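# Place a bottle from the steel table into the carton

## Task

Pick up any one bottle standing on the steel table, set it inside a carton cell that is currently empty, and open the gripper so the bottle is released and stays there.

## Robot and tools

Robot: two six-joint arms with parallel grippers, named left_arm and right_arm. In the shared scene frame the origin sits on the table surface midway between the arms, +x points out across the table, +z points up, and left_arm is mounted on the +y side (base near (+0.008, +0.286, 0) m, yawed slightly positive) while right_arm is on the -y side (base near (+0.020, -0.284, 0) m, yawed slightly negative). The words left and right name the arms only; they do not tell you which side of a camera image an arm appears on.

Gripper geometry: the fingers extend along the gripper's +z axis and close along its y axis. The reported end_effector_position is the point between the finger pads, roughly 1 cm short of the fingertips. Reported hand positions can be somewhat off, more so when the arm is stretched far out.

execute_actions takes "actions", a list holding zero or one item, and an optional "pictures" boolean (images come by default). An empty list just reports the current state. An item with "rows" is a motion: "rows" is a list of 1 to 15 rows, "steps" is 1 to 15 (default 15), each step lasting 1/30 s; row k is used on step k and the final row repeats if steps outnumber rows. An item with only "steps" (up to 300) is a wait that sends nothing new and returns when that many steps have elapsed since the previous result, counting the time spent replying. If a call is refused, nothing reaches the robot.

Each row is one flat list of 14 numbers covering both arms, always all 14 even if one arm stays put: left_arm waist, shoulder, elbow, wrist pitch, wrist yaw, wrist roll, gripper opening, then the same seven for right_arm. The six joint values are absolute target angles in radians, in the same convention as the Joint positions line (not offsets). Stated ranges per arm: waist -2.880 to 2.880, shoulder 0.000 to 3.142, elbow 0.000 to 3.019, wrist pitch -1.693 to 1.571, wrist yaw -1.571 to 1.571, wrist roll -2.094 to 2.094. A target more than 0.019 rad beyond a range end, and farther out than the current angle, gets the call refused. True ends may differ from the stated ones by up to 0.019 rad either way; requests past the true end are clipped there, and the result may say "joint sent to its limit" (possibly about an earlier motion still running). Absence of that line does not prove more travel exists. The opening is an absolute value from -1 (closed) to +1 (fully open, pads 0.094 m apart).

Motion is rate limited: each joint's commanded target is kept within a lead of its measured angle (waist 0.264, shoulder 0.32, elbow 0.276, wrist pitch 0.33, wrist yaw 0.186, wrist roll 0.522 rad), and if the targets would move the gripper more than 70 mm from where it is measured, all joint targets of that arm are scaled back. Distant targets therefore take several calls. Between calls the arms keep heading for the last row sent until they all settle or a step is HELD; after that only a new action moves them further. The simulation keeps running while you think and write.

Result lines: the state line lists, for left_arm and then right_arm, end_effector_position (m) and end_effector_quat_wxyz in the scene frame. Joint positions and Joint velocities give each arm's six joints (rad, rad/s) followed by the finger-pad gap (m, m/s). grip_measured is the measured opening on the same -1..+1 scale you command; each gripper may read off by about 1 mm of gap, a constant per scene. Joint torques list each drive's total output in joint order; they are noisy, offset and scaled, nonzero in free air, and friction can mask or mimic load. "joint command not followed" means a clearance check altered or blocked some joint targets; HELD marks steps where some or all of your row was not sent. MOTOR HOT appears from 85 °C; at 100 °C an OVER-TEMPERATURE FAULT drops that arm until it cools, so do not hold loads longer than needed.

Gripping: away from the ends of the scale the fingers go to where grip_measured would equal your command. To keep hold, command an opening below grip_measured, about 0.03 lower for a firm grip, less for a gentler one. Pads press roughly 50 to 62 N each at most, less on thin parts, with a brief spike at first contact. Brief tugs on held items or pushes on loose objects can occur, so grip firmly enough.

zoom_image takes "camera" (cam_high, cam_low, cam_left_wrist or cam_right_wrist, all 504x504) and "region" [x0, y0, x1, y1] in pixels from the top-left, at most 504 by 504, and returns an enlarged view of that camera's latest image. read_manual only returns licence text. finished_scene takes "scene", the number of the current scene, ends it irreversibly and reports whether the goal was met; the bottle must remain in the cell afterwards. Replying without any tool call also ends things.

Avoid: knocking or placing anything off the table, dropping or slamming the bottle, hard pushes, and letting the two arms collide or press on each other. Move smoothly and with little effort.

Each tool is called after "Emit:" as a command line: name --argument value for each argument, lists and objects as JSON in quotes; but a table of rows of numbers goes row by row, as --pt "numbers of a row", without its own name.

## Session

Emit:
execute_actions --actions '[]'

Scene clock: 0.00 s of 4680.00 s.
left_arm: end_effector_position=(+0.3807, -0.2104, +0.2997) grip_measured=+1.000 end_effector_quat_wxyz=(+0.539, +0.385, +0.519, +0.540) | right_arm: end_effector_position=(+0.7067, -0.5694, +0.3621) grip_measured=+1.000 end_effector_quat_wxyz=(+0.637, +0.223, +0.737, -0.036)
Joint positions: left_arm=[-1.384  1.886  1.201  1.32  -1.29   2.041  0.094] | right_arm=[-0.351  1.68   1.438  0.056 -0.054  0.228  0.094]
Joint velocities: left_arm=[ 0.005  0.005  0.007  0.002 -0.007 -0.022  0.   ] | right_arm=[-0.005 -0.024 -0.012 -0.022 -0.022  0.022  0.   ]
Joint torques (N m, as the arm reports them, + toward a larger angle): no reading
Motor temperatures (°C, as the motors report them): left_arm=[25 25 27 25 25 25] | right_arm=[26 27 32 25 23 26]

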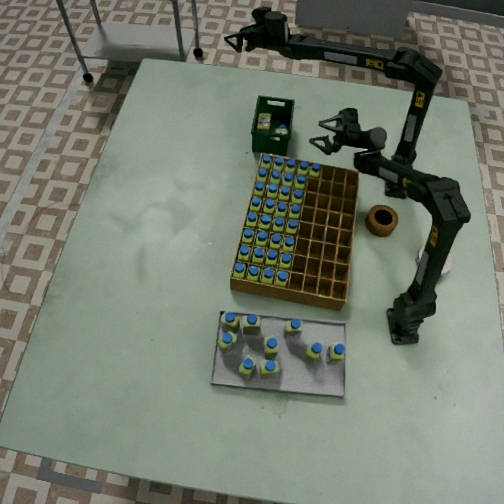

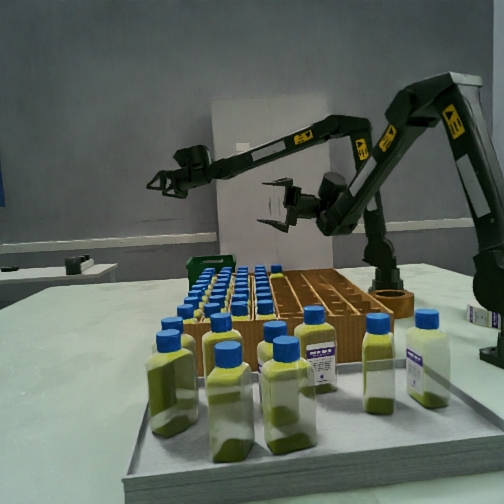

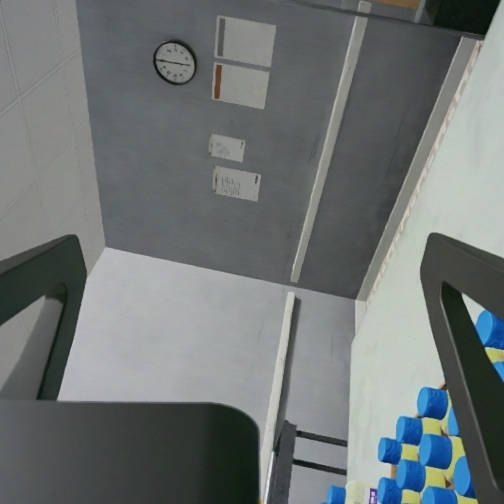

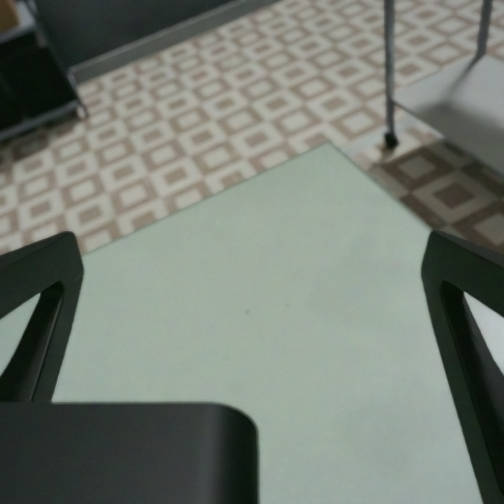

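Emit:
execute_actions --actions '[{"rows": [[-1.38,1.875,1.2,1.31,-1.29,2.03,1,-0.351,1.68,1.438,0.056,-0.054,0.228,1],[-1.37,1.86,1.2,1.29,-1.29,2.01,1,-0.351,1.68,1.438,0.056,-0.054,0.228,1],[-1.355,1.84,1.2,1.26,-1.29,1.99,1,-0.351,1.68,1.438,0.056,-0.054,0.228,1],[-1.335,1.815,1.2,1.22,-1.29,1.965,1,-0.351,1.68,1.438,0.056,-0.054,0.228,1],[-1.31,1.79,1.2,1.17,-1.28,1.94,1,-0.351,1.68,1.438,0.056,-0.054,0.228,1],[-1.285,1.76,1.2,1.11,-1.27,1.915,1,-0.351,1.68,1.438,0.056,-0.054,0.228,1],[-1.26,1.73,1.2,1.05,-1.25,1.89,1,-0.351,1.68,1.438,0.056,-0.054,0.228,1],[-1.235,1.70,1.2,0.985,-1.23,1.865,1,-0.351,1.68,1.438,0.056,-0.054,0.228,1],[-1.21,1.67,1.2,0.92,-1.20,1.84,1,-0.351,1.68,1.438,0.056,-0.054,0.228,1],[-1.185,1.64,1.2,0.855,-1.17,1.815,1,-0.351,1.68,1.438,0.056,-0.054,0.228,1],[-1.16,1.61,1.2,0.79,-1.135,1.79,1,-0.351,1.68,1.438,0.056,-0.054,0.228,1],[-1.135,1.58,1.2,0.725,-1.10,1.765,1,-0.351,1.68,1.438,0.056,-0.054,0.228,1],[-1.11,1.55,1.2,0.66,-1.065,1.74,1,-0.351,1.68,1.438,0.056,-0.054,0.228,1],[-1.085,1.52,1.2,0.595,-1.03,1.715,1,-0.351,1.68,1.438,0.056,-0.054,0.228,1],[-1.06,1.49,1.2,0.53,-0.995,1.69,1,-0.351,1.68,1.438,0.056,-0.054,0.228,1]], "steps": 15}]' --pictures false

Emit:
execute_actions --actions '[{"rows": [[-1.035,1.46,1.2,0.465,-0.96,1.665,0.95,-0.351,1.68,1.438,0.056,-0.054,0.228,1],[-1.01,1.43,1.2,0.40,-0.925,1.64,0.9,-0.351,1.68,1.438,0.056,-0.054,0.228,1],[-0.985,1.40,1.2,0.335,-0.89,1.615,0.85,-0.351,1.68,1.438,0.056,-0.054,0.228,1],[-0.96,1.375,1.2,0.27,-0.855,1.59,0.8,-0.351,1.68,1.438,0.056,-0.054,0.228,1],[-0.94,1.35,1.2,0.205,-0.82,1.565,0.75,-0.351,1.68,1.438,0.056,-0.054,0.228,1],[-0.92,1.33,1.2,0.14,-0.785,1.54,0.7,-0.351,1.68,1.438,0.056,-0.054,0.228,1],[-0.905,1.315,1.2,0.075,-0.75,1.515,0.65,-0.351,1.68,1.438,0.056,-0.054,0.228,1],[-0.895,1.305,1.2,0.01,-0.715,1.49,0.6,-0.351,1.68,1.438,0.056,-0.054,0.228,1],[-0.89,1.30,1.2,-0.055,-0.68,1.465,0.55,-0.351,1.68,1.438,0.056,-0.054,0.228,1],[-0.89,1.30,1.2,-0.12,-0.645,1.44,0.5,-0.351,1.68,1.438,0.056,-0.054,0.228,1],[-0.89,1.30,1.2,-0.185,-0.61,1.415,0.45,-0.351,1.68,1.438,0.056,-0.054,0.228,1],[-0.89,1.30,1.2,-0.25,-0.575,1.39,0.4,-0.351,1.68,1.438,0.056,-0.054,0.228,1],[-0.89,1.30,1.2,-0.315,-0.54,1.365,0.35,-0.351,1.68,1.438,0.056,-0.054,0.228,1],[-0.89,1.30,1.2,-0.38,-0.505,1.34,0.3,-0.351,1.68,1.438,0.056,-0.054,0.228,1],[-0.89,1.30,1.2,-0.445,-0.47,1.315,0.25,-0.351,1.68,1.438,0.056,-0.054,0.228,1]], "steps": 15}]' --pictures false

Emit:
execute_actions --actions '[{"rows": [[-0.89,1.30,1.195,-0.515,-0.435,1.29,0.2,-0.351,1.68,1.438,0.056,-0.054,0.228,1],[-0.89,1.30,1.19,-0.585,-0.40,1.265,0.2,-0.351,1.68,1.438,0.056,-0.054,0.228,1],[-0.89,1.30,1.185,-0.655,-0.365,1.24,0.2,-0.351,1.68,1.438,0.056,-0.054,0.228,1],[-0.89,1.30,1.18,-0.725,-0.33,1.215,0.2,-0.351,1.68,1.438,0.056,-0.054,0.228,1],[-0.89,1.30,1.175,-0.795,-0.295,1.19,0.2,-0.351,1.68,1.438,0.056,-0.054,0.228,1],[-0.89,1.30,1.17,-0.865,-0.26,1.165,0.2,-0.351,1.68,1.438,0.056,-0.054,0.228,1],[-0.89,1.30,1.165,-0.935,-0.225,1.14,0.2,-0.351,1.68,1.438,0.056,-0.054,0.228,1],[-0.89,1.30,1.165,-1.005,-0.19,1.115,0.2,-0.351,1.68,1.438,0.056,-0.054,0.228,1],[-0.89,1.30,1.165,-1.075,-0.155,1.09,0.2,-0.351,1.68,1.438,0.056,-0.054,0.228,1],[-0.89,1.30,1.165,-1.145,-0.12,1.065,0.2,-0.351,1.68,1.438,0.056,-0.054,0.228,1],[-0.89,1.30,1.165,-1.215,-0.085,1.04,0.2,-0.351,1.68,1.438,0.056,-0.054,0.228,1],[-0.89,1.30,1.165,-1.28,-0.055,1.015,0.2,-0.351,1.68,1.438,0.056,-0.054,0.228,1],[-0.89,1.30,1.165,-1.34,-0.03,0.99,0.2,-0.351,1.68,1.438,0.056,-0.054,0.228,1],[-0.89,1.30,1.165,-1.40,-0.01,0.965,0.2,-0.351,1.68,1.438,0.056,-0.054,0.228,1],[-0.89,1.30,1.165,-1.443,0.0,0.95,0.2,-0.351,1.68,1.438,0.056,-0.054,0.228,1]], "steps": 15}]' --pictures false

Emit:
execute_actions --actions '[{"steps": 15}]'

Scene clock: 50.03 s of 4680.00 s.
left_arm: end_effector_position=(+0.4809, -0.1267, +0.3993) grip_measured=+1.000 end_effector_quat_wxyz=(+0.510, +0.427, +0.489, +0.564) | right_arm: end_effector_position=(+0.7067, -0.5694, +0.3621) grip_measured=+1.000 end_effector_quat_wxyz=(+0.637, +0.223, +0.737, -0.036)
Joint positions: left_arm=[-1.145  1.623  1.201  0.746 -1.052  1.837  0.094] | right_arm=[-0.351  1.68   1.438  0.056 -0.054  0.228  0.094]
Joint velocities: left_arm=[ 0.874 -1.021  0.007 -1.937  0.916 -0.696  0.   ] | right_arm=[-0.005  0.015  0.002  0.002  0.007 -0.066  0.   ]
Joint torques (N m, as the arm reports them, + toward a larger angle): left_arm=[ -0.02 -17.5   11.25   1.24   0.09  -0.07] | right_arm=[ -0.04 -20.47  11.89   2.32   0.07  -0.12]
Motor temperatures (°C, as the motors report them): left_arm=[25 26 29 25 25 25] | right_arm=[26 28 38 25 23 26]
Steps of this call (steps 1 to 90: nothing new was sent; then 46.53 s passed at rest; steps 91 to 105: all 15 steps of this action). Readings (joint positions):
91: left_arm=[-1.384 1.886 1.201 1.320 -1.290 2.041] | right_arm=[-0.351 1.680 1.438 0.056 -0.054 0.228]
92: left_arm=[-1.384 1.886 1.201 1.317 -1.290 2.037] | right_arm=[-0.351 1.680 1.438 0.056 -0.054 0.228]
94: left_arm=[-1.379 1.880 1.201 1.285 -1.290 2.021] | right_arm=[-0.351 1.680 1.438 0.056 -0.054 0.228]
98: left_arm=[-1.328 1.822 1.201 1.128 -1.255 1.964] | right_arm=[-0.351 1.680 1.438 0.056 -0.054 0.228]
105: the state above

Scene clock: 50.53 s of 4680.00 s.
left_arm: end_effector_position=(+0.4953, -0.0071, +0.4129) grip_measured=+0.275 end_effector_quat_wxyz=(+0.442, +0.622, +0.513, +0.392) | right_arm: end_effector_position=(+0.7067, -0.5694, +0.3621) grip_measured=+1.000 end_effector_quat_wxyz=(+0.637, +0.223, +0.737, -0.036)
Joint positions: left_arm=[-0.876  1.258  1.201 -0.295 -0.504  1.431  0.06 ] | right_arm=[-0.351  1.68   1.438  0.056 -0.054  0.228  0.094]
Joint velocities: left_arm=[-0.103  0.171 -0.007 -1.985  0.93  -0.696 -0.049] | right_arm=[-0.005 -0.015 -0.002 -0.007 -0.037  0.007  0.   ]
Joint torques (N m, as the arm reports them, + toward a larger angle): left_arm=[-1.16 -7.16 12.43  1.34 -0.08 -0.06] | right_arm=[ -0.03 -20.44  11.88   2.32   0.08  -0.12]
Motor temperatures (°C, as the motors report them): left_arm=[25 26 29 25 25 25] | right_arm=[26 28 38 25 23 26]
Steps of this call (steps 1 to 15: all 15 steps of this action). Readings (joint positions):
1: left_arm=[-1.115 1.589 1.201 0.678 -1.014 1.814] | right_arm=[-0.351 1.680 1.438 0.056 -0.054 0.228]
2: left_arm=[-1.084 1.552 1.201 0.607 -0.976 1.788] | right_arm=[-0.351 1.680 1.438 0.056 -0.054 0.228]
4: left_arm=[-1.021 1.476 1.201 0.454 -0.895 1.732] | right_arm=[-0.351 1.680 1.438 0.056 -0.054 0.228]
8: left_arm=[-0.904 1.330 1.201 0.163 -0.752 1.616] | right_arm=[-0.351 1.680 1.438 0.056 -0.054 0.228]
15: the state above

Scene clock: 51.03 s of 4680.00 s.
left_arm: end_effector_position=(+0.3116, +0.0346, +0.2221) grip_measured=+0.202 end_effector_quat_wxyz=(+0.060, +0.767, +0.638, +0.019) | right_arm: end_effector_position=(+0.7067, -0.5694, +0.3621) grip_measured=+1.000 end_effector_quat_wxyz=(+0.637, +0.223, +0.737, -0.036)
Joint positions: left_arm=[-0.886  1.295  1.171 -1.321 -0.016  1.057  0.056] | right_arm=[-0.351  1.68   1.438  0.056 -0.054  0.228  0.094]
Joint velocities: left_arm=[ 0.005 -0.015 -0.002 -1.639  0.359 -0.652  0.   ] | right_arm=[-0.005 -0.005 -0.007 -0.007  0.007  0.022  0.   ]
Joint torques (N m, as the arm reports them, + toward a larger angle): left_arm=[-0.2  -7.96 10.56  0.41  0.16  0.03] | right_arm=[ -0.06 -20.45  11.89   2.32   0.08  -0.12]
Motor temperatures (°C, as the motors report them): left_arm=[25 26 29 25 25 25] | right_arm=[26 28 38 25 23 26]
Steps of this call (steps 1 to 15: all 15 steps of this action). Readings (joint positions):
1: left_arm=[-0.879 1.265 1.201 -0.362 -0.468 1.406] | right_arm=[-0.351 1.680 1.438 0.056 -0.054 0.228]
2: left_arm=[-0.883 1.272 1.201 -0.431 -0.433 1.380] | right_arm=[-0.351 1.680 1.438 0.056 -0.054 0.228]
4: left_arm=[-0.886 1.286 1.198 -0.570 -0.362 1.330] | right_arm=[-0.351 1.680 1.438 0.056 -0.054 0.228]
8: left_arm=[-0.886 1.295 1.178 -0.851 -0.223 1.230] | right_arm=[-0.351 1.680 1.438 0.056 -0.054 0.228]
15: the state above

Scene clock: 51.53 s of 4680.00 s.
left_arm: end_effector_position=(+0.2901, +0.0499, +0.2200) grip_measured=+0.202 end_effector_quat_wxyz=(+0.009, +0.738, +0.675, +0.003) | right_arm: end_effector_position=(+0.7067, -0.5694, +0.3621) grip_measured=+1.000 end_effector_quat_wxyz=(+0.637, +0.223, +0.737, -0.036)
Joint positions: left_arm=[-0.886  1.295  1.17  -1.428 -0.004  0.963  0.056] | right_arm=[-0.351  1.68   1.438  0.056 -0.054  0.228  0.094]
Joint velocities: left_arm=[-0.005 -0.015 -0.002  0.002 -0.007 -0.11  -0.   ] | right_arm=[-0.005 -0.005 -0.027  0.002  0.022 -0.081  0.   ]
Joint torques (N m, as the arm reports them, + toward a larger angle): left_arm=[ 0.01 -7.9  10.49 -0.54  0.2   0.05] | right_arm=[ -0.05 -20.44  11.88   2.31   0.08  -0.12]
Motor temperatures (°C, as the motors report them): left_arm=[25 26 29 25 25 25] | right_arm=[26 28 38 25 23 26]
Steps of this call (steps 1 to 15: the robot went on to your last target). Readings (joint positions):
1: left_arm=[-0.886 1.295 1.170 -1.367 -0.009 1.038] | right_arm=[-0.351 1.680 1.438 0.056 -0.054 0.228]
2: left_arm=[-0.886 1.295 1.170 -1.395 -0.006 1.022] | right_arm=[-0.351 1.680 1.438 0.056 -0.054 0.228]
4: left_arm=[-0.886 1.295 1.170 -1.419 -0.004 1.000] | right_arm=[-0.351 1.680 1.438 0.056 -0.054 0.228]
8: left_arm=[-0.886 1.295 1.170 -1.427 -0.004 0.976] | right_arm=[-0.351 1.680 1.438 0.056 -0.054 0.228]
15: the state above

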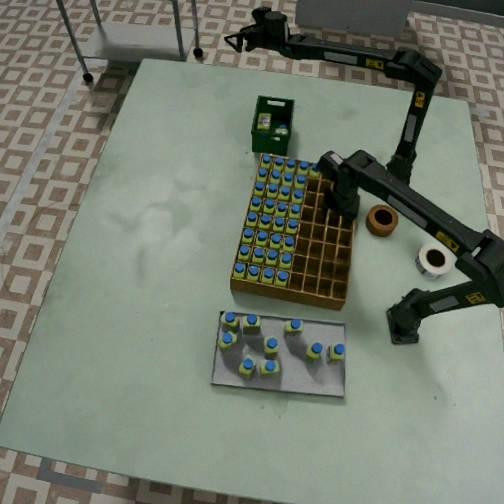

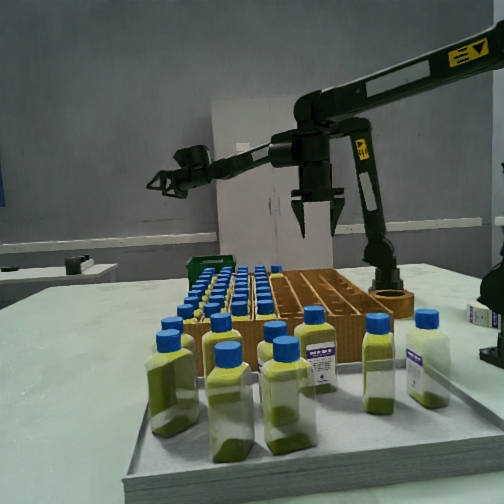

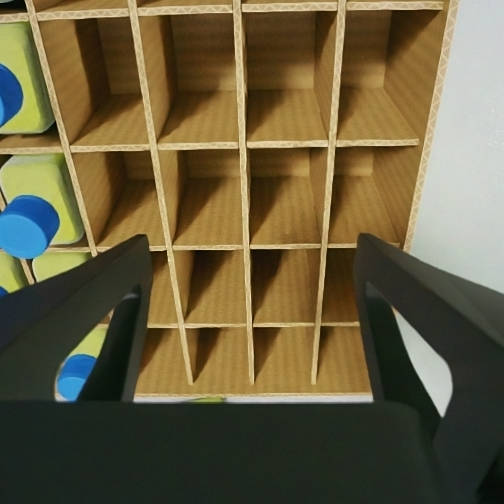

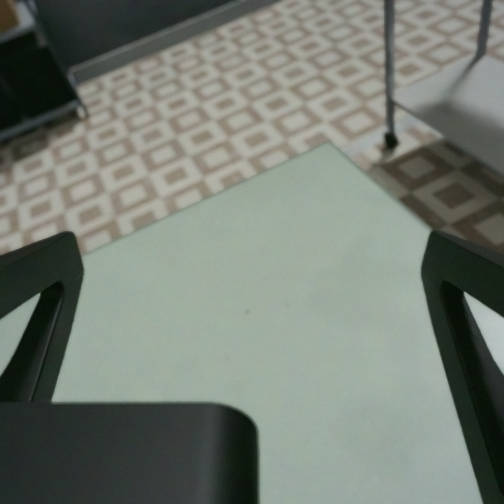

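Emit:
execute_actions --actions '[{"rows": [[-0.88,1.29,1.163,-1.443,0,0.95,0.2,-0.351,1.68,1.438,0.056,-0.054,0.228,1],[-0.865,1.287,1.16,-1.444,0,0.93,0.2,-0.351,1.68,1.438,0.056,-0.054,0.228,1],[-0.84,1.284,1.157,-1.445,0,0.90,0.2,-0.351,1.68,1.438,0.056,-0.054,0.228,1],[-0.81,1.281,1.154,-1.446,0,0.86,0.2,-0.351,1.68,1.438,0.056,-0.054,0.228,1],[-0.775,1.278,1.151,-1.447,0,0.82,0.2,-0.351,1.68,1.438,0.056,-0.054,0.228,1],[-0.735,1.275,1.148,-1.448,0,0.78,0.2,-0.351,1.68,1.438,0.056,-0.054,0.228,1],[-0.695,1.272,1.145,-1.449,0,0.74,0.2,-0.351,1.68,1.438,0.056,-0.054,0.228,1],[-0.655,1.269,1.142,-1.45,0,0.70,0.2,-0.351,1.68,1.438,0.056,-0.054,0.228,1],[-0.615,1.266,1.139,-1.451,0,0.66,0.2,-0.351,1.68,1.438,0.056,-0.054,0.228,1],[-0.575,1.263,1.136,-1.452,0,0.62,0.2,-0.351,1.68,1.438,0.056,-0.054,0.228,1],[-0.535,1.26,1.133,-1.453,0,0.58,0.2,-0.351,1.68,1.438,0.056,-0.054,0.228,1],[-0.495,1.257,1.13,-1.453,0,0.54,0.2,-0.351,1.68,1.438,0.056,-0.054,0.228,1],[-0.455,1.254,1.127,-1.453,0,0.50,0.2,-0.351,1.68,1.438,0.056,-0.054,0.228,1],[-0.415,1.251,1.124,-1.453,0,0.46,0.2,-0.351,1.68,1.438,0.056,-0.054,0.228,1],[-0.375,1.248,1.121,-1.453,0,0.42,0.2,-0.351,1.68,1.438,0.056,-0.054,0.228,1]], "steps": 15}]' --pictures false

Emit:
execute_actions --actions '[{"rows": [[-0.335,1.245,1.118,-1.453,0,0.38,0.2,-0.351,1.68,1.438,0.056,-0.054,0.228,1],[-0.295,1.242,1.115,-1.453,0,0.34,0.2,-0.351,1.68,1.438,0.056,-0.054,0.228,1],[-0.255,1.24,1.112,-1.453,0,0.30,0.2,-0.351,1.68,1.438,0.056,-0.054,0.228,1],[-0.22,1.238,1.11,-1.453,0,0.26,0.2,-0.351,1.68,1.438,0.056,-0.054,0.228,1],[-0.19,1.238,1.11,-1.453,0,0.22,0.2,-0.351,1.68,1.438,0.056,-0.054,0.228,1],[-0.165,1.238,1.11,-1.453,0,0.18,0.2,-0.351,1.68,1.438,0.056,-0.054,0.228,1],[-0.145,1.238,1.11,-1.453,0,0.14,0.2,-0.351,1.68,1.438,0.056,-0.054,0.228,1],[-0.13,1.238,1.11,-1.453,0,0.10,0.2,-0.351,1.68,1.438,0.056,-0.054,0.228,1],[-0.12,1.238,1.11,-1.453,0,0.07,0.2,-0.351,1.68,1.438,0.056,-0.054,0.228,1],[-0.12,1.238,1.11,-1.453,0,0.06,0.2,-0.351,1.68,1.438,0.056,-0.054,0.228,1]], "steps": 15}]' --pictures false

Emit:
execute_actions --actions '[{"steps": 12}]'

Scene clock: 93.97 s of 4680.00 s.
left_arm: end_effector_position=(+0.3520, +0.1971, +0.2135) grip_measured=+0.202 end_effector_quat_wxyz=(-0.002, +0.408, +0.913, -0.001) | right_arm: end_effector_position=(+0.7067, -0.5694, +0.3621) grip_measured=+1.000 end_effector_quat_wxyz=(+0.637, +0.223, +0.737, -0.036)
Joint positions: left_arm=[-0.439  1.279  1.138 -1.435  0.     0.589  0.056] | right_arm=[-0.351  1.68   1.438  0.056 -0.054  0.228  0.094]
Joint velocities: left_arm=[ 1.177 -0.122 -0.066 -0.012 -0.051 -1.092 -0.   ] | right_arm=[-0.024 -0.015 -0.002 -0.012 -0.051 -0.007  0.   ]
Joint torques (N m, as the arm reports them, + toward a larger angle): left_arm=[ -1.08 -10.03   9.81  -0.73  -0.03   0.05] | right_arm=[ -0.03 -20.49  11.89   2.31   0.08  -0.12]
Motor temperatures (°C, as the motors report them): left_arm=[25 25 29 25 25 25] | right_arm=[26 29 37 25 23 26]
Steps of this call (steps 1 to 15: the robot went on to your last target; steps 16 to 90: nothing new was sent; then 38.93 s passed at rest; steps 91 to 105: all 15 steps of this action). Readings (joint positions):
91: left_arm=[-0.886 1.295 1.170 -1.428 -0.004 0.960] | right_arm=[-0.351 1.680 1.438 0.056 -0.054 0.228]
92: left_arm=[-0.885 1.295 1.170 -1.428 -0.004 0.957] | right_arm=[-0.351 1.680 1.438 0.056 -0.054 0.228]
94: left_arm=[-0.872 1.295 1.170 -1.429 -0.001 0.935] | right_arm=[-0.351 1.680 1.438 0.056 -0.054 0.228]
98: left_arm=[-0.758 1.292 1.161 -1.432 0.000 0.837] | right_arm=[-0.351 1.680 1.438 0.056 -0.054 0.228]
105: the state above

Scene clock: 94.47 s of 4680.00 s.
left_arm: end_effector_position=(+0.3548, +0.3121, +0.2160) grip_measured=+0.202 end_effector_quat_wxyz=(+0.001, +0.017, +1.000, +0.000) | right_arm: end_effector_position=(+0.7067, -0.5694, +0.3621) grip_measured=+1.000 end_effector_quat_wxyz=(+0.637, +0.223, +0.737, -0.036)
Joint positions: left_arm=[-0.111  1.253  1.123 -1.438  0.     0.112  0.056] | right_arm=[-0.351  1.68   1.438  0.056 -0.054  0.228  0.094]
Joint velocities: left_arm=[-0.024 -0.005 -0.027 -0.002  0.007 -0.227 -0.   ] | right_arm=[-0.015 -0.005 -0.012 -0.007 -0.037  0.037  0.   ]
Joint torques (N m, as the arm reports them, + toward a larger angle): left_arm=[-0.15 -8.96  9.72 -0.57  0.    0.07] | right_arm=[ -0.05 -20.44  11.89   2.33   0.08  -0.12]
Motor temperatures (°C, as the motors report them): left_arm=[25 25 29 25 25 25] | right_arm=[26 29 37 25 23 26]
Steps of this call (steps 1 to 15: all 15 steps of this action). Readings (joint positions):
1: left_arm=[-0.400 1.275 1.135 -1.436 0.000 0.551] | right_arm=[-0.351 1.680 1.438 0.056 -0.054 0.228]
2: left_arm=[-0.361 1.271 1.132 -1.436 0.000 0.512] | right_arm=[-0.351 1.680 1.438 0.056 -0.054 0.228]
4: left_arm=[-0.285 1.263 1.127 -1.436 0.000 0.434] | right_arm=[-0.351 1.680 1.438 0.056 -0.054 0.228]
8: left_arm=[-0.156 1.254 1.123 -1.437 0.000 0.276] | right_arm=[-0.351 1.680 1.438 0.056 -0.054 0.228]
15: the state above

Scene clock: 94.87 s of 4680.00 s.
left_arm: end_effector_position=(+0.3548, +0.3117, +0.2160) grip_measured=+0.202 end_effector_quat_wxyz=(+0.001, -0.002, +1.000, +0.000) | right_arm: end_effector_position=(+0.7067, -0.5694, +0.3621) grip_measured=+1.000 end_effector_quat_wxyz=(+0.637, +0.223, +0.737, -0.036)
Joint positions: left_arm=[-0.112  1.253  1.123 -1.438  0.     0.072  0.056] | right_arm=[-0.351  1.68   1.438  0.056 -0.054  0.228  0.094]
Joint velocities: left_arm=[-0.015 -0.005  0.022 -0.012 -0.095  0.081 -0.   ] | right_arm=[ 0.015  0.005 -0.012 -0.012 -0.095 -0.022  0.   ]
Joint torques (N m, as the arm reports them, + toward a larger angle): left_arm=[-0.74 -8.69  9.51 -0.41 -0.05  0.1 ] | right_arm=[ -0.05 -20.44  11.89   2.32   0.08  -0.12]
Motor temperatures (°C, as the motors report them): left_arm=[25 25 29 25 25 25] | right_arm=[26 29 37 25 23 26]
Steps of this call (steps 1 to 12: the robot went on to your last target). Readings (joint positions):
1: left_arm=[-0.112 1.253 1.123 -1.438 0.000 0.104] | right_arm=[-0.351 1.680 1.438 0.056 -0.054 0.228]
2: left_arm=[-0.112 1.253 1.123 -1.438 0.000 0.097] | right_arm=[-0.351 1.680 1.438 0.056 -0.054 0.228]
4: left_arm=[-0.112 1.253 1.123 -1.438 0.000 0.087] | right_arm=[-0.351 1.680 1.438 0.056 -0.054 0.228]
8: left_arm=[-0.112 1.253 1.123 -1.438 0.000 0.077] | right_arm=[-0.351 1.680 1.438 0.056 -0.054 0.228]
12: the state above

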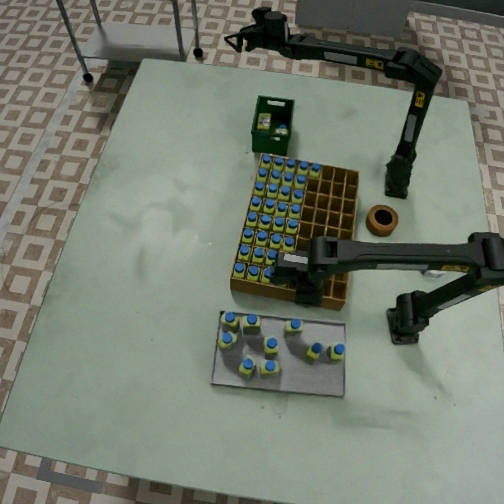

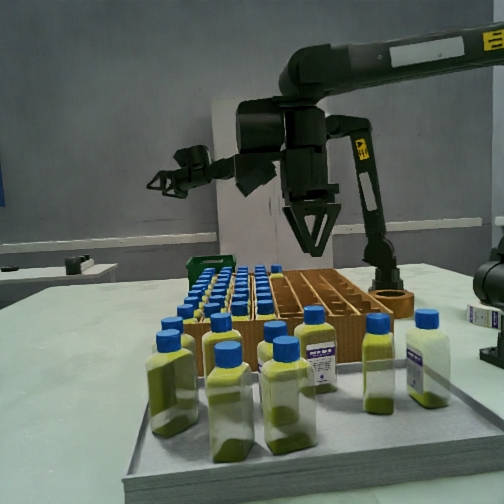

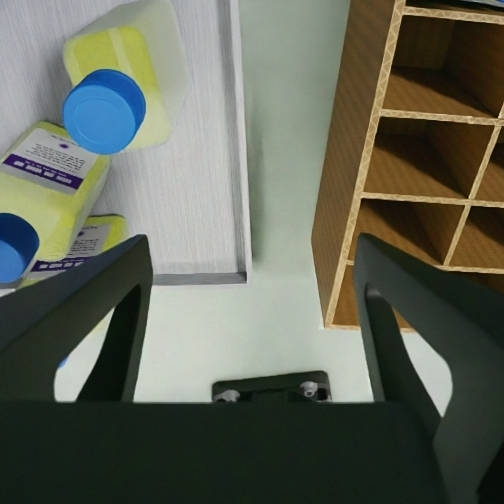

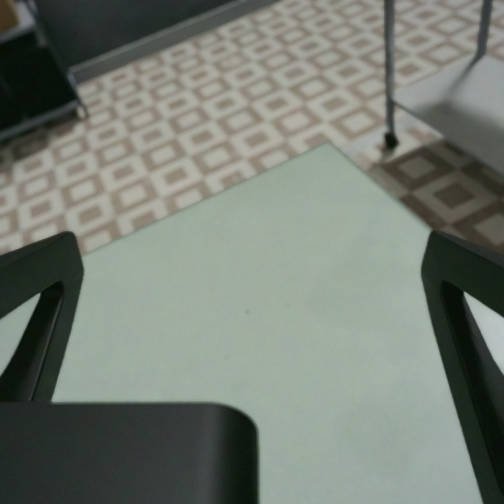

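Emit:
execute_actions --actions '[{"rows": [[-0.105,1.26,1.105,-1.43,0,0.055,0.2,-0.351,1.68,1.438,0.056,-0.054,0.228,1],[-0.095,1.267,1.10,-1.418,0,0.05,0.2,-0.351,1.68,1.438,0.056,-0.054,0.228,1],[-0.08,1.274,1.093,-1.403,0,0.045,0.2,-0.351,1.68,1.438,0.056,-0.054,0.228,1],[-0.06,1.281,1.086,-1.388,0,0.04,0.2,-0.351,1.68,1.438,0.056,-0.054,0.228,1],[-0.04,1.288,1.079,-1.373,0,0.035,0.2,-0.351,1.68,1.438,0.056,-0.054,0.228,1],[-0.02,1.295,1.072,-1.358,0,0.03,0.2,-0.351,1.68,1.438,0.056,-0.054,0.228,1],[0.0,1.302,1.065,-1.343,0,0.025,0.2,-0.351,1.68,1.438,0.056,-0.054,0.228,1],[0.02,1.309,1.058,-1.328,0,0.02,0.2,-0.351,1.68,1.438,0.056,-0.054,0.228,1],[0.035,1.316,1.051,-1.313,0,0.015,0.2,-0.351,1.68,1.438,0.056,-0.054,0.228,1],[0.045,1.323,1.044,-1.298,0,0.01,0.2,-0.351,1.68,1.438,0.056,-0.054,0.228,1],[0.052,1.33,1.037,-1.283,0,0.005,0.2,-0.351,1.68,1.438,0.056,-0.054,0.228,1],[0.055,1.338,1.03,-1.268,0,0.0,0.2,-0.351,1.68,1.438,0.056,-0.054,0.228,1]], "steps": 15}]' --pictures false

Emit:
execute_actions --actions '[{"steps": 10}]'

Scene clock: 118.97 s of 4680.00 s.
left_arm: end_effector_position=(+0.3580, +0.3750, +0.1588) grip_measured=+0.202 end_effector_quat_wxyz=(-0.005, -0.116, +0.993, -0.001) | right_arm: end_effector_position=(+0.7067, -0.5694, +0.3621) grip_measured=+1.000 end_effector_quat_wxyz=(+0.637, +0.223, +0.737, -0.036)
Joint positions: left_arm=[ 0.063  1.331  1.039 -1.29   0.     0.019  0.056] | right_arm=[-0.351  1.68   1.438  0.056 -0.054  0.228  0.094]
Joint velocities: left_arm=[-0.005  0.161 -0.09   0.09  -0.007 -0.095  0.   ] | right_arm=[-0.005 -0.005 -0.007  0.002  0.022 -0.037  0.   ]
Joint torques (N m, as the arm reports them, + toward a larger angle): left_arm=[ 0.31 -8.84 10.33  0.52 -0.05  0.13] | right_arm=[ -0.03 -20.48  11.88   2.31   0.08  -0.12]
Motor temperatures (°C, as the motors report them): left_arm=[25 25 29 25 25 25] | right_arm=[26 29 37 25 23 26]
Steps of this call (steps 1 to 30: the robot went on to your last target; steps 31 to 90: nothing new was sent; then 20.60 s passed at rest; steps 91 to 105: all 15 steps of this action). Readings (joint positions):
91: left_arm=[-0.112 1.253 1.122 -1.438 0.000 0.069] | right_arm=[-0.351 1.680 1.438 0.056 -0.054 0.228]
92: left_arm=[-0.112 1.253 1.121 -1.437 0.000 0.067] | right_arm=[-0.351 1.680 1.438 0.056 -0.054 0.228]
94: left_arm=[-0.103 1.254 1.111 -1.425 0.000 0.063] | right_arm=[-0.351 1.680 1.438 0.056 -0.054 0.228]
98: left_arm=[-0.035 1.271 1.085 -1.374 0.000 0.048] | right_arm=[-0.351 1.680 1.438 0.056 -0.054 0.228]
105: the state above

Scene clock: 119.30 s of 4680.00 s.
left_arm: end_effector_position=(+0.3583, +0.3748, +0.1558) grip_measured=+0.202 end_effector_quat_wxyz=(-0.007, -0.120, +0.993, -0.001) | right_arm: end_effector_position=(+0.7067, -0.5694, +0.3621) grip_measured=+1.000 end_effector_quat_wxyz=(+0.637, +0.223, +0.737, -0.036)
Joint positions: left_arm=[ 0.062  1.336  1.035 -1.284  0.     0.011  0.056] | right_arm=[-0.351  1.68   1.438  0.056 -0.054  0.228  0.094]
Joint velocities: left_arm=[-0.005  0.005 -0.002 -0.002 -0.022 -0.051  0.   ] | right_arm=[-0.024  0.005 -0.012  0.012 -0.007 -0.037  0.   ]
Joint torques (N m, as the arm reports them, + toward a larger angle): left_arm=[-0.62 -7.88 10.33  0.64 -0.01  0.07] | right_arm=[ -0.03 -20.45  11.88   2.31   0.08  -0.12]
Motor temperatures (°C, as the motors report them): left_arm=[25 25 29 25 25 25] | right_arm=[26 29 37 25 23 26]
Steps of this call (steps 1 to 10: the robot went on to your last target). Readings (joint positions):
1: left_arm=[0.063 1.334 1.037 -1.287 0.000 0.017] | right_arm=[-0.351 1.680 1.438 0.056 -0.054 0.228]
2: left_arm=[0.062 1.336 1.035 -1.287 0.000 0.016] | right_arm=[-0.351 1.680 1.438 0.056 -0.054 0.228]
4: left_arm=[0.062 1.336 1.035 -1.286 0.000 0.014] | right_arm=[-0.351 1.680 1.438 0.056 -0.054 0.228]
8: left_arm=[0.062 1.336 1.035 -1.284 0.000 0.011] | right_arm=[-0.351 1.680 1.438 0.056 -0.054 0.228]
10: the state above

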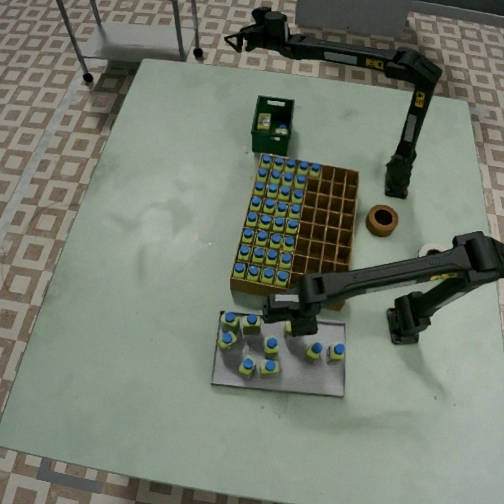

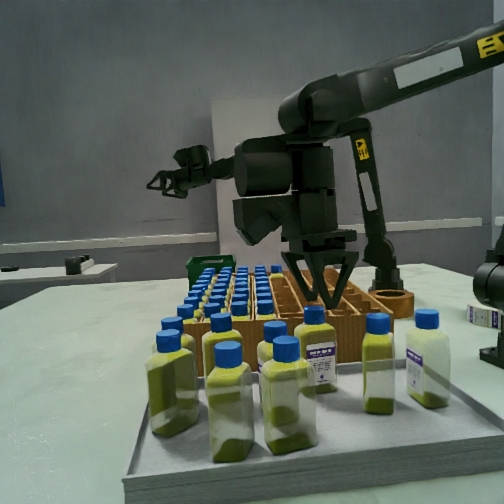

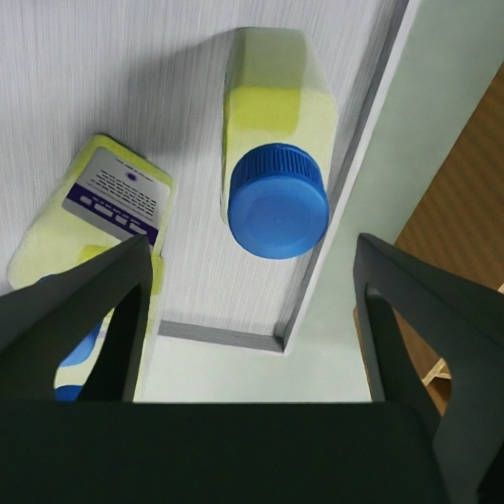

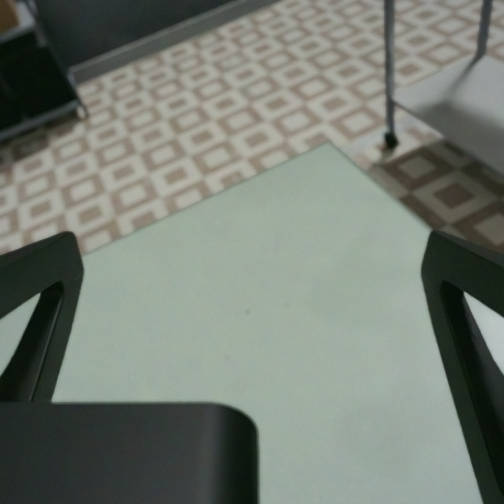

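Emit:
execute_actions --actions '[{"rows": [[0.052,1.338,1.03,-1.262,0,0.03,0.2,-0.351,1.68,1.438,0.056,-0.054,0.228,1],[0.046,1.34,1.03,-1.255,0,0.045,0.2,-0.351,1.68,1.438,0.056,-0.054,0.228,1],[0.041,1.343,1.027,-1.247,0,0.06,0.2,-0.351,1.68,1.438,0.056,-0.054,0.228,1],[0.037,1.346,1.023,-1.239,0,0.068,0.2,-0.351,1.68,1.438,0.056,-0.054,0.228,1],[0.037,1.35,1.018,-1.231,0,0.068,0.2,-0.351,1.68,1.438,0.056,-0.054,0.228,1],[0.037,1.354,1.013,-1.223,0,0.068,0.2,-0.351,1.68,1.438,0.056,-0.054,0.228,1],[0.037,1.358,1.008,-1.215,0,0.068,0.2,-0.351,1.68,1.438,0.056,-0.054,0.228,1],[0.037,1.362,1.002,-1.206,0,0.068,0.2,-0.351,1.68,1.438,0.056,-0.054,0.228,1],[0.037,1.366,0.996,-1.197,0,0.068,0.2,-0.351,1.68,1.438,0.056,-0.054,0.228,1],[0.037,1.37,0.99,-1.188,0,0.068,0.2,-0.351,1.68,1.438,0.056,-0.054,0.228,1]], "steps": 15}]' --pictures false

Emit:
execute_actions --actions '[{"steps": 8}]'

Scene clock: 143.40 s of 4680.00 s.
left_arm: end_effector_position=(+0.3657, +0.3690, +0.1350) grip_measured=+0.202 end_effector_quat_wxyz=(+0.003, -0.087, +0.996, +0.000) | right_arm: end_effector_position=(+0.7067, -0.5694, +0.3621) grip_measured=+1.000 end_effector_quat_wxyz=(+0.637, +0.223, +0.737, -0.036)
Joint positions: left_arm=[ 0.042  1.357  0.998 -1.207  0.     0.056  0.056] | right_arm=[-0.351  1.68   1.438  0.056 -0.054  0.228  0.094]
Joint velocities: left_arm=[ 0.005  0.054 -0.032  0.027 -0.037 -0.007  0.001] | right_arm=[ 0.005 -0.015  0.007 -0.017 -0.007 -0.007  0.   ]
Joint torques (N m, as the arm reports them, + toward a larger angle): left_arm=[ 0.05 -7.74  9.42  0.61 -0.02  0.19] | right_arm=[ -0.06 -20.48  11.89   2.31   0.08  -0.12]
Motor temperatures (°C, as the motors report them): left_arm=[25 25 29 25 25 25] | right_arm=[26 29 37 26 23 26]
Steps of this call (steps 1 to 15: the robot went on to your last target; steps 16 to 90: nothing new was sent; then 20.60 s passed at rest; steps 91 to 105: all 15 steps of this action). Readings (joint positions):
91: left_arm=[0.062 1.336 1.035 -1.284 0.000 0.011] | right_arm=[-0.351 1.680 1.438 0.056 -0.054 0.228]
92: left_arm=[0.062 1.336 1.035 -1.281 0.000 0.016] | right_arm=[-0.351 1.680 1.438 0.056 -0.054 0.228]
94: left_arm=[0.057 1.336 1.035 -1.270 0.000 0.028] | right_arm=[-0.351 1.680 1.438 0.056 -0.054 0.228]
98: left_arm=[0.044 1.337 1.026 -1.238 0.000 0.046] | right_arm=[-0.351 1.680 1.438 0.056 -0.054 0.228]
105: the state above

Scene clock: 143.67 s of 4680.00 s.
left_arm: end_effector_position=(+0.3660, +0.3691, +0.1342) grip_measured=+0.202 end_effector_quat_wxyz=(+0.002, -0.086, +0.996, +0.000) | right_arm: end_effector_position=(+0.7067, -0.5694, +0.3621) grip_measured=+1.000 end_effector_quat_wxyz=(+0.637, +0.223, +0.737, -0.036)
Joint positions: left_arm=[ 0.042  1.359  0.998 -1.205  0.     0.058  0.056] | right_arm=[-0.351  1.68   1.438  0.056 -0.054  0.228  0.094]
Joint velocities: left_arm=[ 0.005 -0.015 -0.002  0.002  0.037  0.007  0.   ] | right_arm=[-0.015 -0.005 -0.022 -0.007  0.066 -0.051  0.   ]
Joint torques (N m, as the arm reports them, + toward a larger angle): left_arm=[-0.02 -8.65  9.66  0.94 -0.03  0.21] | right_arm=[ -0.07 -20.48  11.89   2.32   0.08  -0.12]
Motor temperatures (°C, as the motors report them): left_arm=[25 25 29 25 25 25] | right_arm=[26 29 37 26 23 26]
Steps of this call (steps 1 to 8: the robot went on to your last target). Readings (joint positions):
1: left_arm=[0.042 1.359 0.998 -1.206 0.000 0.057] | right_arm=[-0.351 1.680 1.438 0.056 -0.054 0.228]
2: left_arm=[0.042 1.359 0.998 -1.205 0.000 0.057] | right_arm=[-0.351 1.680 1.438 0.056 -0.054 0.228]
4: left_arm=[0.042 1.359 0.998 -1.205 0.000 0.057] | right_arm=[-0.351 1.680 1.438 0.056 -0.054 0.228]
8: the state above

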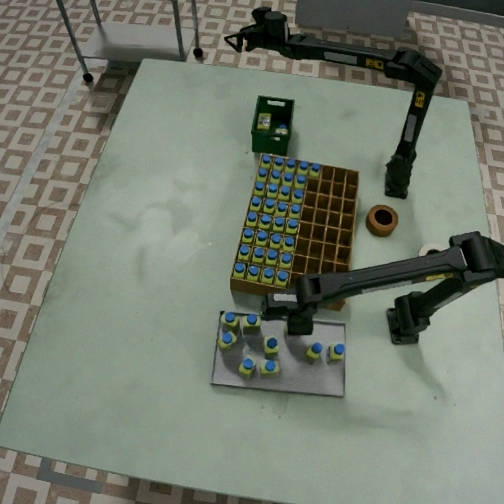

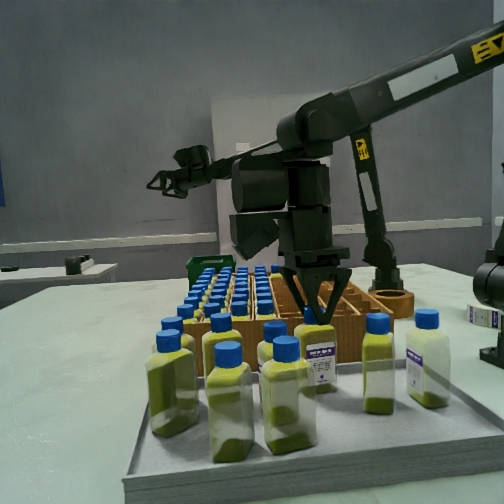

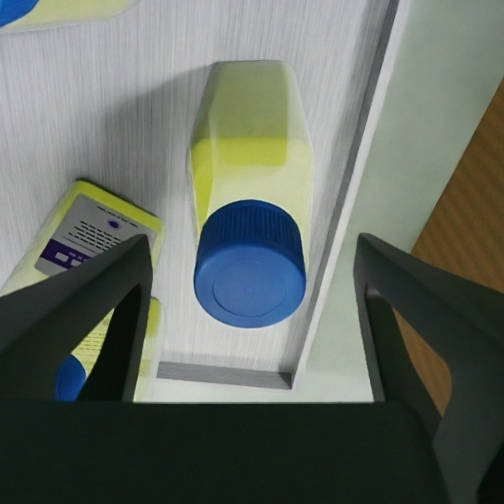

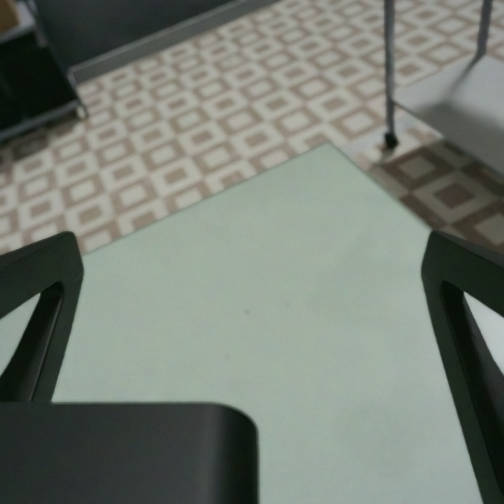

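Emit:
execute_actions --actions '[{"rows": [[0.037,1.37,0.985,-1.187,0,0.068,0.15,-0.351,1.68,1.438,0.056,-0.054,0.228,1],[0.037,1.37,0.98,-1.185,0,0.068,0.05,-0.351,1.68,1.438,0.056,-0.054,0.228,1],[0.037,1.37,0.976,-1.183,0,0.068,-0.05,-0.351,1.68,1.438,0.056,-0.054,0.228,1],[0.037,1.37,0.976,-1.183,0,0.068,-0.15,-0.351,1.68,1.438,0.056,-0.054,0.228,1],[0.037,1.37,0.976,-1.183,0,0.068,-0.22,-0.351,1.68,1.438,0.056,-0.054,0.228,1],[0.037,1.37,0.976,-1.183,0,0.068,-0.28,-0.351,1.68,1.438,0.056,-0.054,0.228,1],[0.037,1.37,0.976,-1.183,0,0.068,-0.32,-0.351,1.68,1.438,0.056,-0.054,0.228,1],[0.037,1.37,0.976,-1.183,0,0.068,-0.35,-0.351,1.68,1.438,0.056,-0.054,0.228,1],[0.037,1.37,0.976,-1.183,0,0.068,-0.38,-0.351,1.68,1.438,0.056,-0.054,0.228,1],[0.037,1.37,0.976,-1.183,0,0.068,-0.41,-0.351,1.68,1.438,0.056,-0.054,0.228,1],[0.037,1.37,0.976,-1.183,0,0.068,-0.43,-0.351,1.68,1.438,0.056,-0.054,0.228,1],[0.037,1.37,0.976,-1.183,0,0.068,-0.45,-0.351,1.68,1.438,0.056,-0.054,0.228,1],[0.037,1.37,0.976,-1.183,0,0.068,-0.47,-0.351,1.68,1.438,0.056,-0.054,0.228,1],[0.037,1.36,0.99,-1.19,0,0.068,-0.49,-0.351,1.68,1.438,0.056,-0.054,0.228,1],[0.037,1.355,1.005,-1.20,0,0.068,-0.51,-0.351,1.68,1.438,0.056,-0.054,0.228,1]], "steps": 15}]' --pictures false

Emit:
execute_actions --actions '[{"rows": [[0.037,1.348,1.02,-1.212,0,0.068,-0.51,-0.351,1.68,1.438,0.056,-0.054,0.228,1],[0.037,1.342,1.035,-1.228,0,0.068,-0.51,-0.351,1.68,1.438,0.056,-0.054,0.228,1],[0.037,1.335,1.053,-1.252,0,0.068,-0.51,-0.351,1.68,1.438,0.056,-0.054,0.228,1],[0.037,1.327,1.073,-1.28,0,0.068,-0.51,-0.351,1.68,1.438,0.056,-0.054,0.228,1],[0.037,1.319,1.095,-1.31,0,0.068,-0.51,-0.351,1.68,1.438,0.056,-0.054,0.228,1],[0.037,1.311,1.118,-1.341,0,0.068,-0.51,-0.351,1.68,1.438,0.056,-0.054,0.228,1],[0.037,1.303,1.142,-1.373,0,0.068,-0.51,-0.351,1.68,1.438,0.056,-0.054,0.228,1],[0.037,1.296,1.167,-1.405,0,0.08,-0.51,-0.351,1.68,1.438,0.056,-0.054,0.228,1],[0.037,1.29,1.193,-1.437,0,0.10,-0.51,-0.351,1.68,1.438,0.056,-0.054,0.228,1],[0.037,1.286,1.22,-1.468,0,0.125,-0.51,-0.351,1.68,1.438,0.056,-0.054,0.228,1],[0.037,1.283,1.247,-1.498,0,0.15,-0.51,-0.351,1.68,1.438,0.056,-0.054,0.228,1],[0.037,1.281,1.274,-1.527,0,0.175,-0.51,-0.351,1.68,1.438,0.056,-0.054,0.228,1],[0.03,1.28,1.30,-1.555,0,0.20,-0.51,-0.351,1.68,1.438,0.056,-0.054,0.228,1],[0.02,1.28,1.322,-1.578,0,0.225,-0.51,-0.351,1.68,1.438,0.056,-0.054,0.228,1],[0.005,1.28,1.34,-1.596,0,0.25,-0.51,-0.351,1.68,1.438,0.056,-0.054,0.228,1]], "steps": 15}]' --pictures false

Emit:
execute_actions --actions '[{"rows": [[-0.015,1.28,1.34,-1.596,0,0.275,-0.51,-0.351,1.68,1.438,0.056,-0.054,0.228,1],[-0.04,1.28,1.34,-1.596,0,0.30,-0.51,-0.351,1.68,1.438,0.056,-0.054,0.228,1],[-0.07,1.28,1.34,-1.596,0,0.325,-0.51,-0.351,1.68,1.438,0.056,-0.054,0.228,1],[-0.105,1.28,1.34,-1.596,0,0.35,-0.51,-0.351,1.68,1.438,0.056,-0.054,0.228,1],[-0.145,1.28,1.34,-1.596,0,0.375,-0.51,-0.351,1.68,1.438,0.056,-0.054,0.228,1],[-0.185,1.28,1.34,-1.596,0,0.40,-0.51,-0.351,1.68,1.438,0.056,-0.054,0.228,1],[-0.225,1.28,1.34,-1.596,0,0.425,-0.51,-0.351,1.68,1.438,0.056,-0.054,0.228,1],[-0.265,1.28,1.34,-1.596,0,0.45,-0.51,-0.351,1.68,1.438,0.056,-0.054,0.228,1],[-0.305,1.28,1.34,-1.596,0,0.475,-0.51,-0.351,1.68,1.438,0.056,-0.054,0.228,1],[-0.345,1.28,1.34,-1.596,0,0.50,-0.51,-0.351,1.68,1.438,0.056,-0.054,0.228,1],[-0.385,1.28,1.34,-1.596,0,0.525,-0.51,-0.351,1.68,1.438,0.056,-0.054,0.228,1],[-0.425,1.28,1.34,-1.596,0,0.55,-0.51,-0.351,1.68,1.438,0.056,-0.054,0.228,1],[-0.465,1.28,1.34,-1.596,0,0.575,-0.51,-0.351,1.68,1.438,0.056,-0.054,0.228,1],[-0.505,1.285,1.33,-1.59,0,0.60,-0.51,-0.351,1.68,1.438,0.056,-0.054,0.228,1],[-0.545,1.29,1.315,-1.58,0,0.625,-0.51,-0.351,1.68,1.438,0.056,-0.054,0.228,1]], "steps": 15}]' --pictures false

Emit:
execute_actions --actions '[{"rows": [[-0.585,1.293,1.30,-1.57,0,0.65,-0.51,-0.351,1.68,1.438,0.056,-0.054,0.228,1],[-0.625,1.295,1.29,-1.56,0,0.675,-0.51,-0.351,1.68,1.438,0.056,-0.054,0.228,1],[-0.665,1.297,1.28,-1.55,0,0.70,-0.51,-0.351,1.68,1.438,0.056,-0.054,0.228,1],[-0.705,1.298,1.27,-1.54,0,0.725,-0.51,-0.351,1.68,1.438,0.056,-0.054,0.228,1],[-0.745,1.299,1.26,-1.53,0,0.75,-0.51,-0.351,1.68,1.438,0.056,-0.054,0.228,1],[-0.782,1.30,1.25,-1.52,0,0.775,-0.51,-0.351,1.68,1.438,0.056,-0.054,0.228,1],[-0.815,1.30,1.24,-1.51,0,0.80,-0.51,-0.351,1.68,1.438,0.056,-0.054,0.228,1],[-0.845,1.30,1.23,-1.50,0,0.825,-0.51,-0.351,1.68,1.438,0.056,-0.054,0.228,1],[-0.87,1.30,1.22,-1.49,0,0.85,-0.51,-0.351,1.68,1.438,0.056,-0.054,0.228,1],[-0.892,1.30,1.21,-1.48,0,0.875,-0.51,-0.351,1.68,1.438,0.056,-0.054,0.228,1],[-0.91,1.30,1.202,-1.47,0,0.896,-0.51,-0.351,1.68,1.438,0.056,-0.054,0.228,1],[-0.923,1.30,1.195,-1.462,0,0.896,-0.51,-0.351,1.68,1.438,0.056,-0.054,0.228,1],[-0.932,1.30,1.19,-1.456,0,0.896,-0.51,-0.351,1.68,1.438,0.056,-0.054,0.228,1],[-0.937,1.30,1.187,-1.452,0,0.896,-0.51,-0.351,1.68,1.438,0.056,-0.054,0.228,1],[-0.939,1.30,1.187,-1.452,0,0.896,-0.51,-0.351,1.68,1.438,0.056,-0.054,0.228,1]], "steps": 15}]' --pictures false

Emit:
execute_actions --actions '[{"steps": 12}]'

Scene clock: 214.43 s of 4680.00 s.
left_arm: end_effector_position=(+0.3626, +0.3683, +0.1299) grip_measured=-0.444 end_effector_quat_wxyz=(-0.001, -0.086, +0.996, -0.000) | right_arm: end_effector_position=(+0.7067, -0.5694, +0.3621) grip_measured=+1.000 end_effector_quat_wxyz=(+0.637, +0.223, +0.737, -0.036)
Joint positions: left_arm=[ 0.042  1.359  0.986 -1.2    0.     0.059  0.026] | right_arm=[-0.351  1.68   1.438  0.056 -0.054  0.228  0.094]
Joint velocities: left_arm=[-0.005  0.005  0.017 -0.002  0.022 -0.022 -0.001] | right_arm=[-0.015 -0.005  0.017 -0.002  0.11   0.051  0.   ]
Joint torques (N m, as the arm reports them, + toward a larger angle): left_arm=[-0.33 -8.57 12.29  0.06 -0.04  0.25] | right_arm=[ -0.07 -20.44  11.9    2.31   0.08  -0.12]
Motor temperatures (°C, as the motors report them): left_arm=[25 25 29 25 25 25] | right_arm=[26 30 38 26 23 26]
Steps of this call (steps 1 to 15: the robot went on to your last target; steps 16 to 90: nothing new was sent; then 67.27 s passed at rest; steps 91 to 105: all 15 steps of this action). Readings (joint positions):
91: left_arm=[0.042 1.359 0.998 -1.205 0.000 0.059] | right_arm=[-0.351 1.680 1.438 0.056 -0.054 0.228]
92: left_arm=[0.042 1.359 0.997 -1.204 0.000 0.059] | right_arm=[-0.351 1.680 1.438 0.056 -0.054 0.228]
94: left_arm=[0.042 1.359 0.993 -1.201 0.000 0.059] | right_arm=[-0.351 1.680 1.438 0.056 -0.054 0.228]
98: left_arm=[0.042 1.359 0.986 -1.200 0.000 0.059] | right_arm=[-0.351 1.680 1.438 0.056 -0.054 0.228]
105: the state above

Scene clock: 214.93 s of 4680.00 s.
left_arm: end_effector_position=(+0.3587, +0.3658, +0.2324) grip_measured=-0.444 end_effector_quat_wxyz=(-0.024, -0.039, +0.999, -0.005) | right_arm: end_effector_position=(+0.7067, -0.5694, +0.3621) grip_measured=+1.000 end_effector_quat_wxyz=(+0.637, +0.223, +0.737, -0.036)
Joint positions: left_arm=[ 0.038  1.313  1.219 -1.524  0.     0.148  0.026] | right_arm=[-0.351  1.68   1.438  0.056 -0.054  0.228  0.094]
Joint velocities: left_arm=[-0.132 -0.132  0.882 -0.813  0.022  0.535  0.   ] | right_arm=[-0.005 -0.005  0.002 -0.007 -0.022 -0.022  0.   ]
Joint torques (N m, as the arm reports them, + toward a larger angle): left_arm=[ -1.3  -11.18  17.09  -0.16  -0.03   0.23] | right_arm=[ -0.08 -20.46  11.89   2.31   0.08  -0.12]
Motor temperatures (°C, as the motors report them): left_arm=[25 25 29 25 25 25] | right_arm=[26 30 38 26 23 26]
Steps of this call (steps 1 to 15: all 15 steps of this action). Readings (joint positions):
1: left_arm=[0.042 1.359 0.986 -1.200 0.000 0.059] | right_arm=[-0.351 1.680 1.438 0.056 -0.054 0.228]
2: left_arm=[0.042 1.359 0.986 -1.202 0.000 0.059] | right_arm=[-0.351 1.680 1.438 0.056 -0.054 0.228]
4: left_arm=[0.042 1.359 0.991 -1.225 0.000 0.059] | right_arm=[-0.351 1.680 1.438 0.056 -0.054 0.228]
8: left_arm=[0.042 1.352 1.039 -1.332 0.000 0.060] | right_arm=[-0.351 1.680 1.438 0.056 -0.054 0.228]
15: the state above

Scene clock: 215.43 s of 4680.00 s.
left_arm: end_effector_position=(+0.3564, +0.1815, +0.2739) grip_measured=-0.444 end_effector_quat_wxyz=(+0.005, +0.390, +0.921, +0.001) | right_arm: end_effector_position=(+0.7067, -0.5694, +0.3621) grip_measured=+1.000 end_effector_quat_wxyz=(+0.637, +0.223, +0.737, -0.036)
Joint positions: left_arm=[-0.479  1.281  1.299 -1.578 -0.001  0.51   0.026] | right_arm=[-0.351  1.68   1.438  0.056 -0.054  0.228  0.094]
Joint velocities: left_arm=[-1.177  0.005 -0.002 -0.017 -0.081  0.681 -0.001] | right_arm=[-0.015 -0.015  0.002  0.007 -0.037  0.007  0.   ]
Joint torques (N m, as the arm reports them, + toward a larger angle): left_arm=[ 0.5  -7.89 12.49  0.35  0.08  0.19] | right_arm=[ -0.07 -20.49  11.9    2.33   0.08  -0.12]
Motor temperatures (°C, as the motors report them): left_arm=[25 25 29 25 25 25] | right_arm=[26 30 38 26 23 26]
Steps of this call (steps 1 to 15: all 15 steps of this action). Readings (joint positions):
1: left_arm=[0.031 1.309 1.246 -1.547 0.000 0.170] | right_arm=[-0.351 1.680 1.438 0.056 -0.054 0.228]
2: left_arm=[0.020 1.303 1.269 -1.560 -0.000 0.192] | right_arm=[-0.351 1.680 1.438 0.056 -0.054 0.228]
4: left_arm=[-0.021 1.290 1.294 -1.571 -0.001 0.239] | right_arm=[-0.351 1.680 1.438 0.056 -0.054 0.228]
8: left_arm=[-0.174 1.280 1.299 -1.578 -0.002 0.336] | right_arm=[-0.351 1.680 1.438 0.056 -0.054 0.228]
15: the state above

Scene clock: 215.93 s of 4680.00 s.
left_arm: end_effector_position=(+0.2718, +0.0372, +0.2284) grip_measured=-0.444 end_effector_quat_wxyz=(-0.004, +0.718, +0.696, -0.000) | right_arm: end_effector_position=(+0.7067, -0.5694, +0.3621) grip_measured=+1.000 end_effector_quat_wxyz=(+0.637, +0.223, +0.737, -0.036)
Joint positions: left_arm=[-0.943  1.295  1.192 -1.476  0.     0.846  0.026] | right_arm=[-0.351  1.68   1.438  0.056 -0.054  0.228  0.094]
Joint velocities: left_arm=[-0.181  0.024 -0.12   0.09  -0.022  0.227 -0.001] | right_arm=[-0.005 -0.015  0.007 -0.012  0.022 -0.022  0.   ]
Joint torques (N m, as the arm reports them, + toward a larger angle): left_arm=[ 1.36 -8.84 11.08  0.65  0.05  0.18] | right_arm=[ -0.04 -20.46  11.89   2.32   0.08  -0.12]
Motor temperatures (°C, as the motors report them): left_arm=[25 25 29 25 25 25] | right_arm=[26 30 38 26 23 26]
Steps of this call (steps 1 to 15: all 15 steps of this action). Readings (joint positions):
1: left_arm=[-0.517 1.281 1.299 -1.578 -0.001 0.535] | right_arm=[-0.351 1.680 1.438 0.056 -0.054 0.228]
2: left_arm=[-0.556 1.282 1.299 -1.578 -0.001 0.560] | right_arm=[-0.351 1.680 1.438 0.056 -0.054 0.228]
4: left_arm=[-0.633 1.283 1.294 -1.568 -0.001 0.610] | right_arm=[-0.351 1.680 1.438 0.056 -0.054 0.228]
8: left_arm=[-0.787 1.286 1.258 -1.532 -0.001 0.710] | right_arm=[-0.351 1.680 1.438 0.056 -0.054 0.228]
15: the state above

Scene clock: 216.33 s of 4680.00 s.
left_arm: end_effector_position=(+0.2716, +0.0358, +0.2266) grip_measured=-0.444 end_effector_quat_wxyz=(-0.002, +0.732, +0.682, -0.000) | right_arm: end_effector_position=(+0.7067, -0.5694, +0.3621) grip_measured=+1.000 end_effector_quat_wxyz=(+0.637, +0.223, +0.737, -0.036)
Joint positions: left_arm=[-0.946  1.296  1.188 -1.468  0.     0.884  0.026] | right_arm=[-0.351  1.68   1.438  0.056 -0.054  0.228  0.094]
Joint velocities: left_arm=[-0.005  0.005 -0.007 -0.017 -0.037  0.037 -0.001] | right_arm=[-0.024  0.005 -0.002 -0.032 -0.022  0.066  0.   ]
Joint torques (N m, as the arm reports them, + toward a larger angle): left_arm=[ 1.02 -8.49 10.95  0.69  0.03  0.21] | right_arm=[ -0.02 -20.47  11.9    2.32   0.08  -0.12]
Motor temperatures (°C, as the motors report them): left_arm=[25 25 29 25 25 25] | right_arm=[26 30 38 26 23 26]
Steps of this call (steps 1 to 12: the robot went on to your last target). Readings (joint positions):
1: left_arm=[-0.947 1.296 1.190 -1.473 0.000 0.855] | right_arm=[-0.351 1.680 1.438 0.056 -0.054 0.228]
2: left_arm=[-0.947 1.296 1.188 -1.472 0.000 0.861] | right_arm=[-0.351 1.680 1.438 0.056 -0.054 0.228]
4: left_arm=[-0.946 1.296 1.188 -1.470 0.000 0.870] | right_arm=[-0.351 1.680 1.438 0.056 -0.054 0.228]
8: left_arm=[-0.946 1.296 1.188 -1.468 0.000 0.880] | right_arm=[-0.351 1.680 1.438 0.056 -0.054 0.228]
12: the state above

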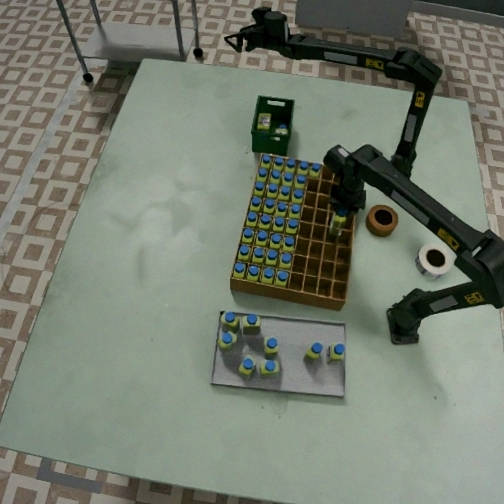

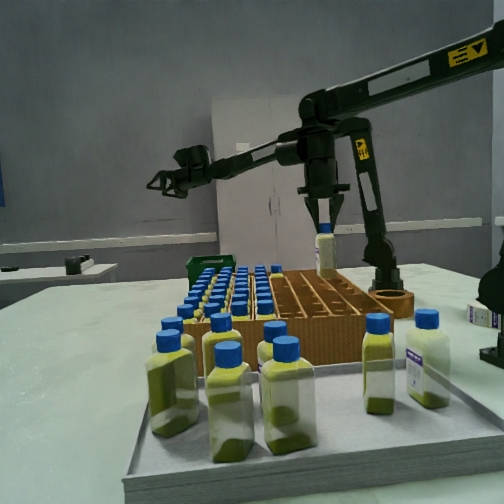

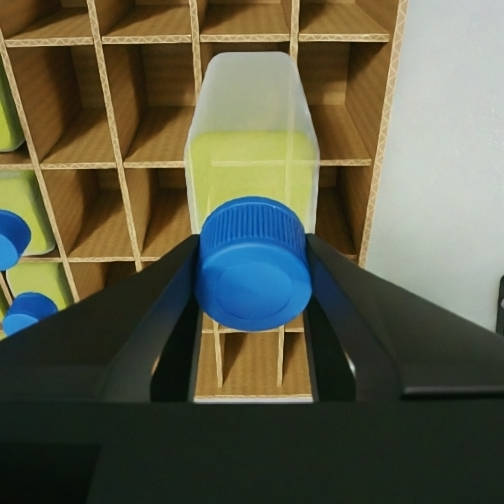

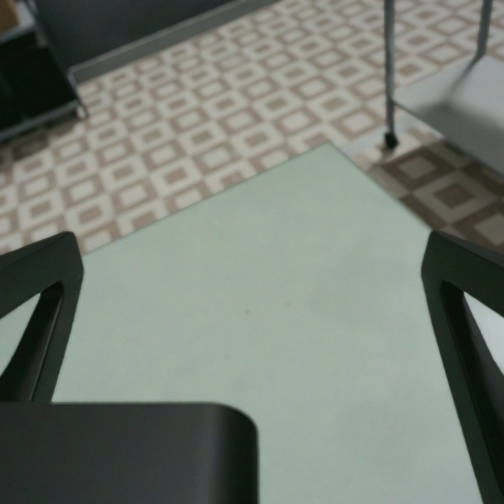

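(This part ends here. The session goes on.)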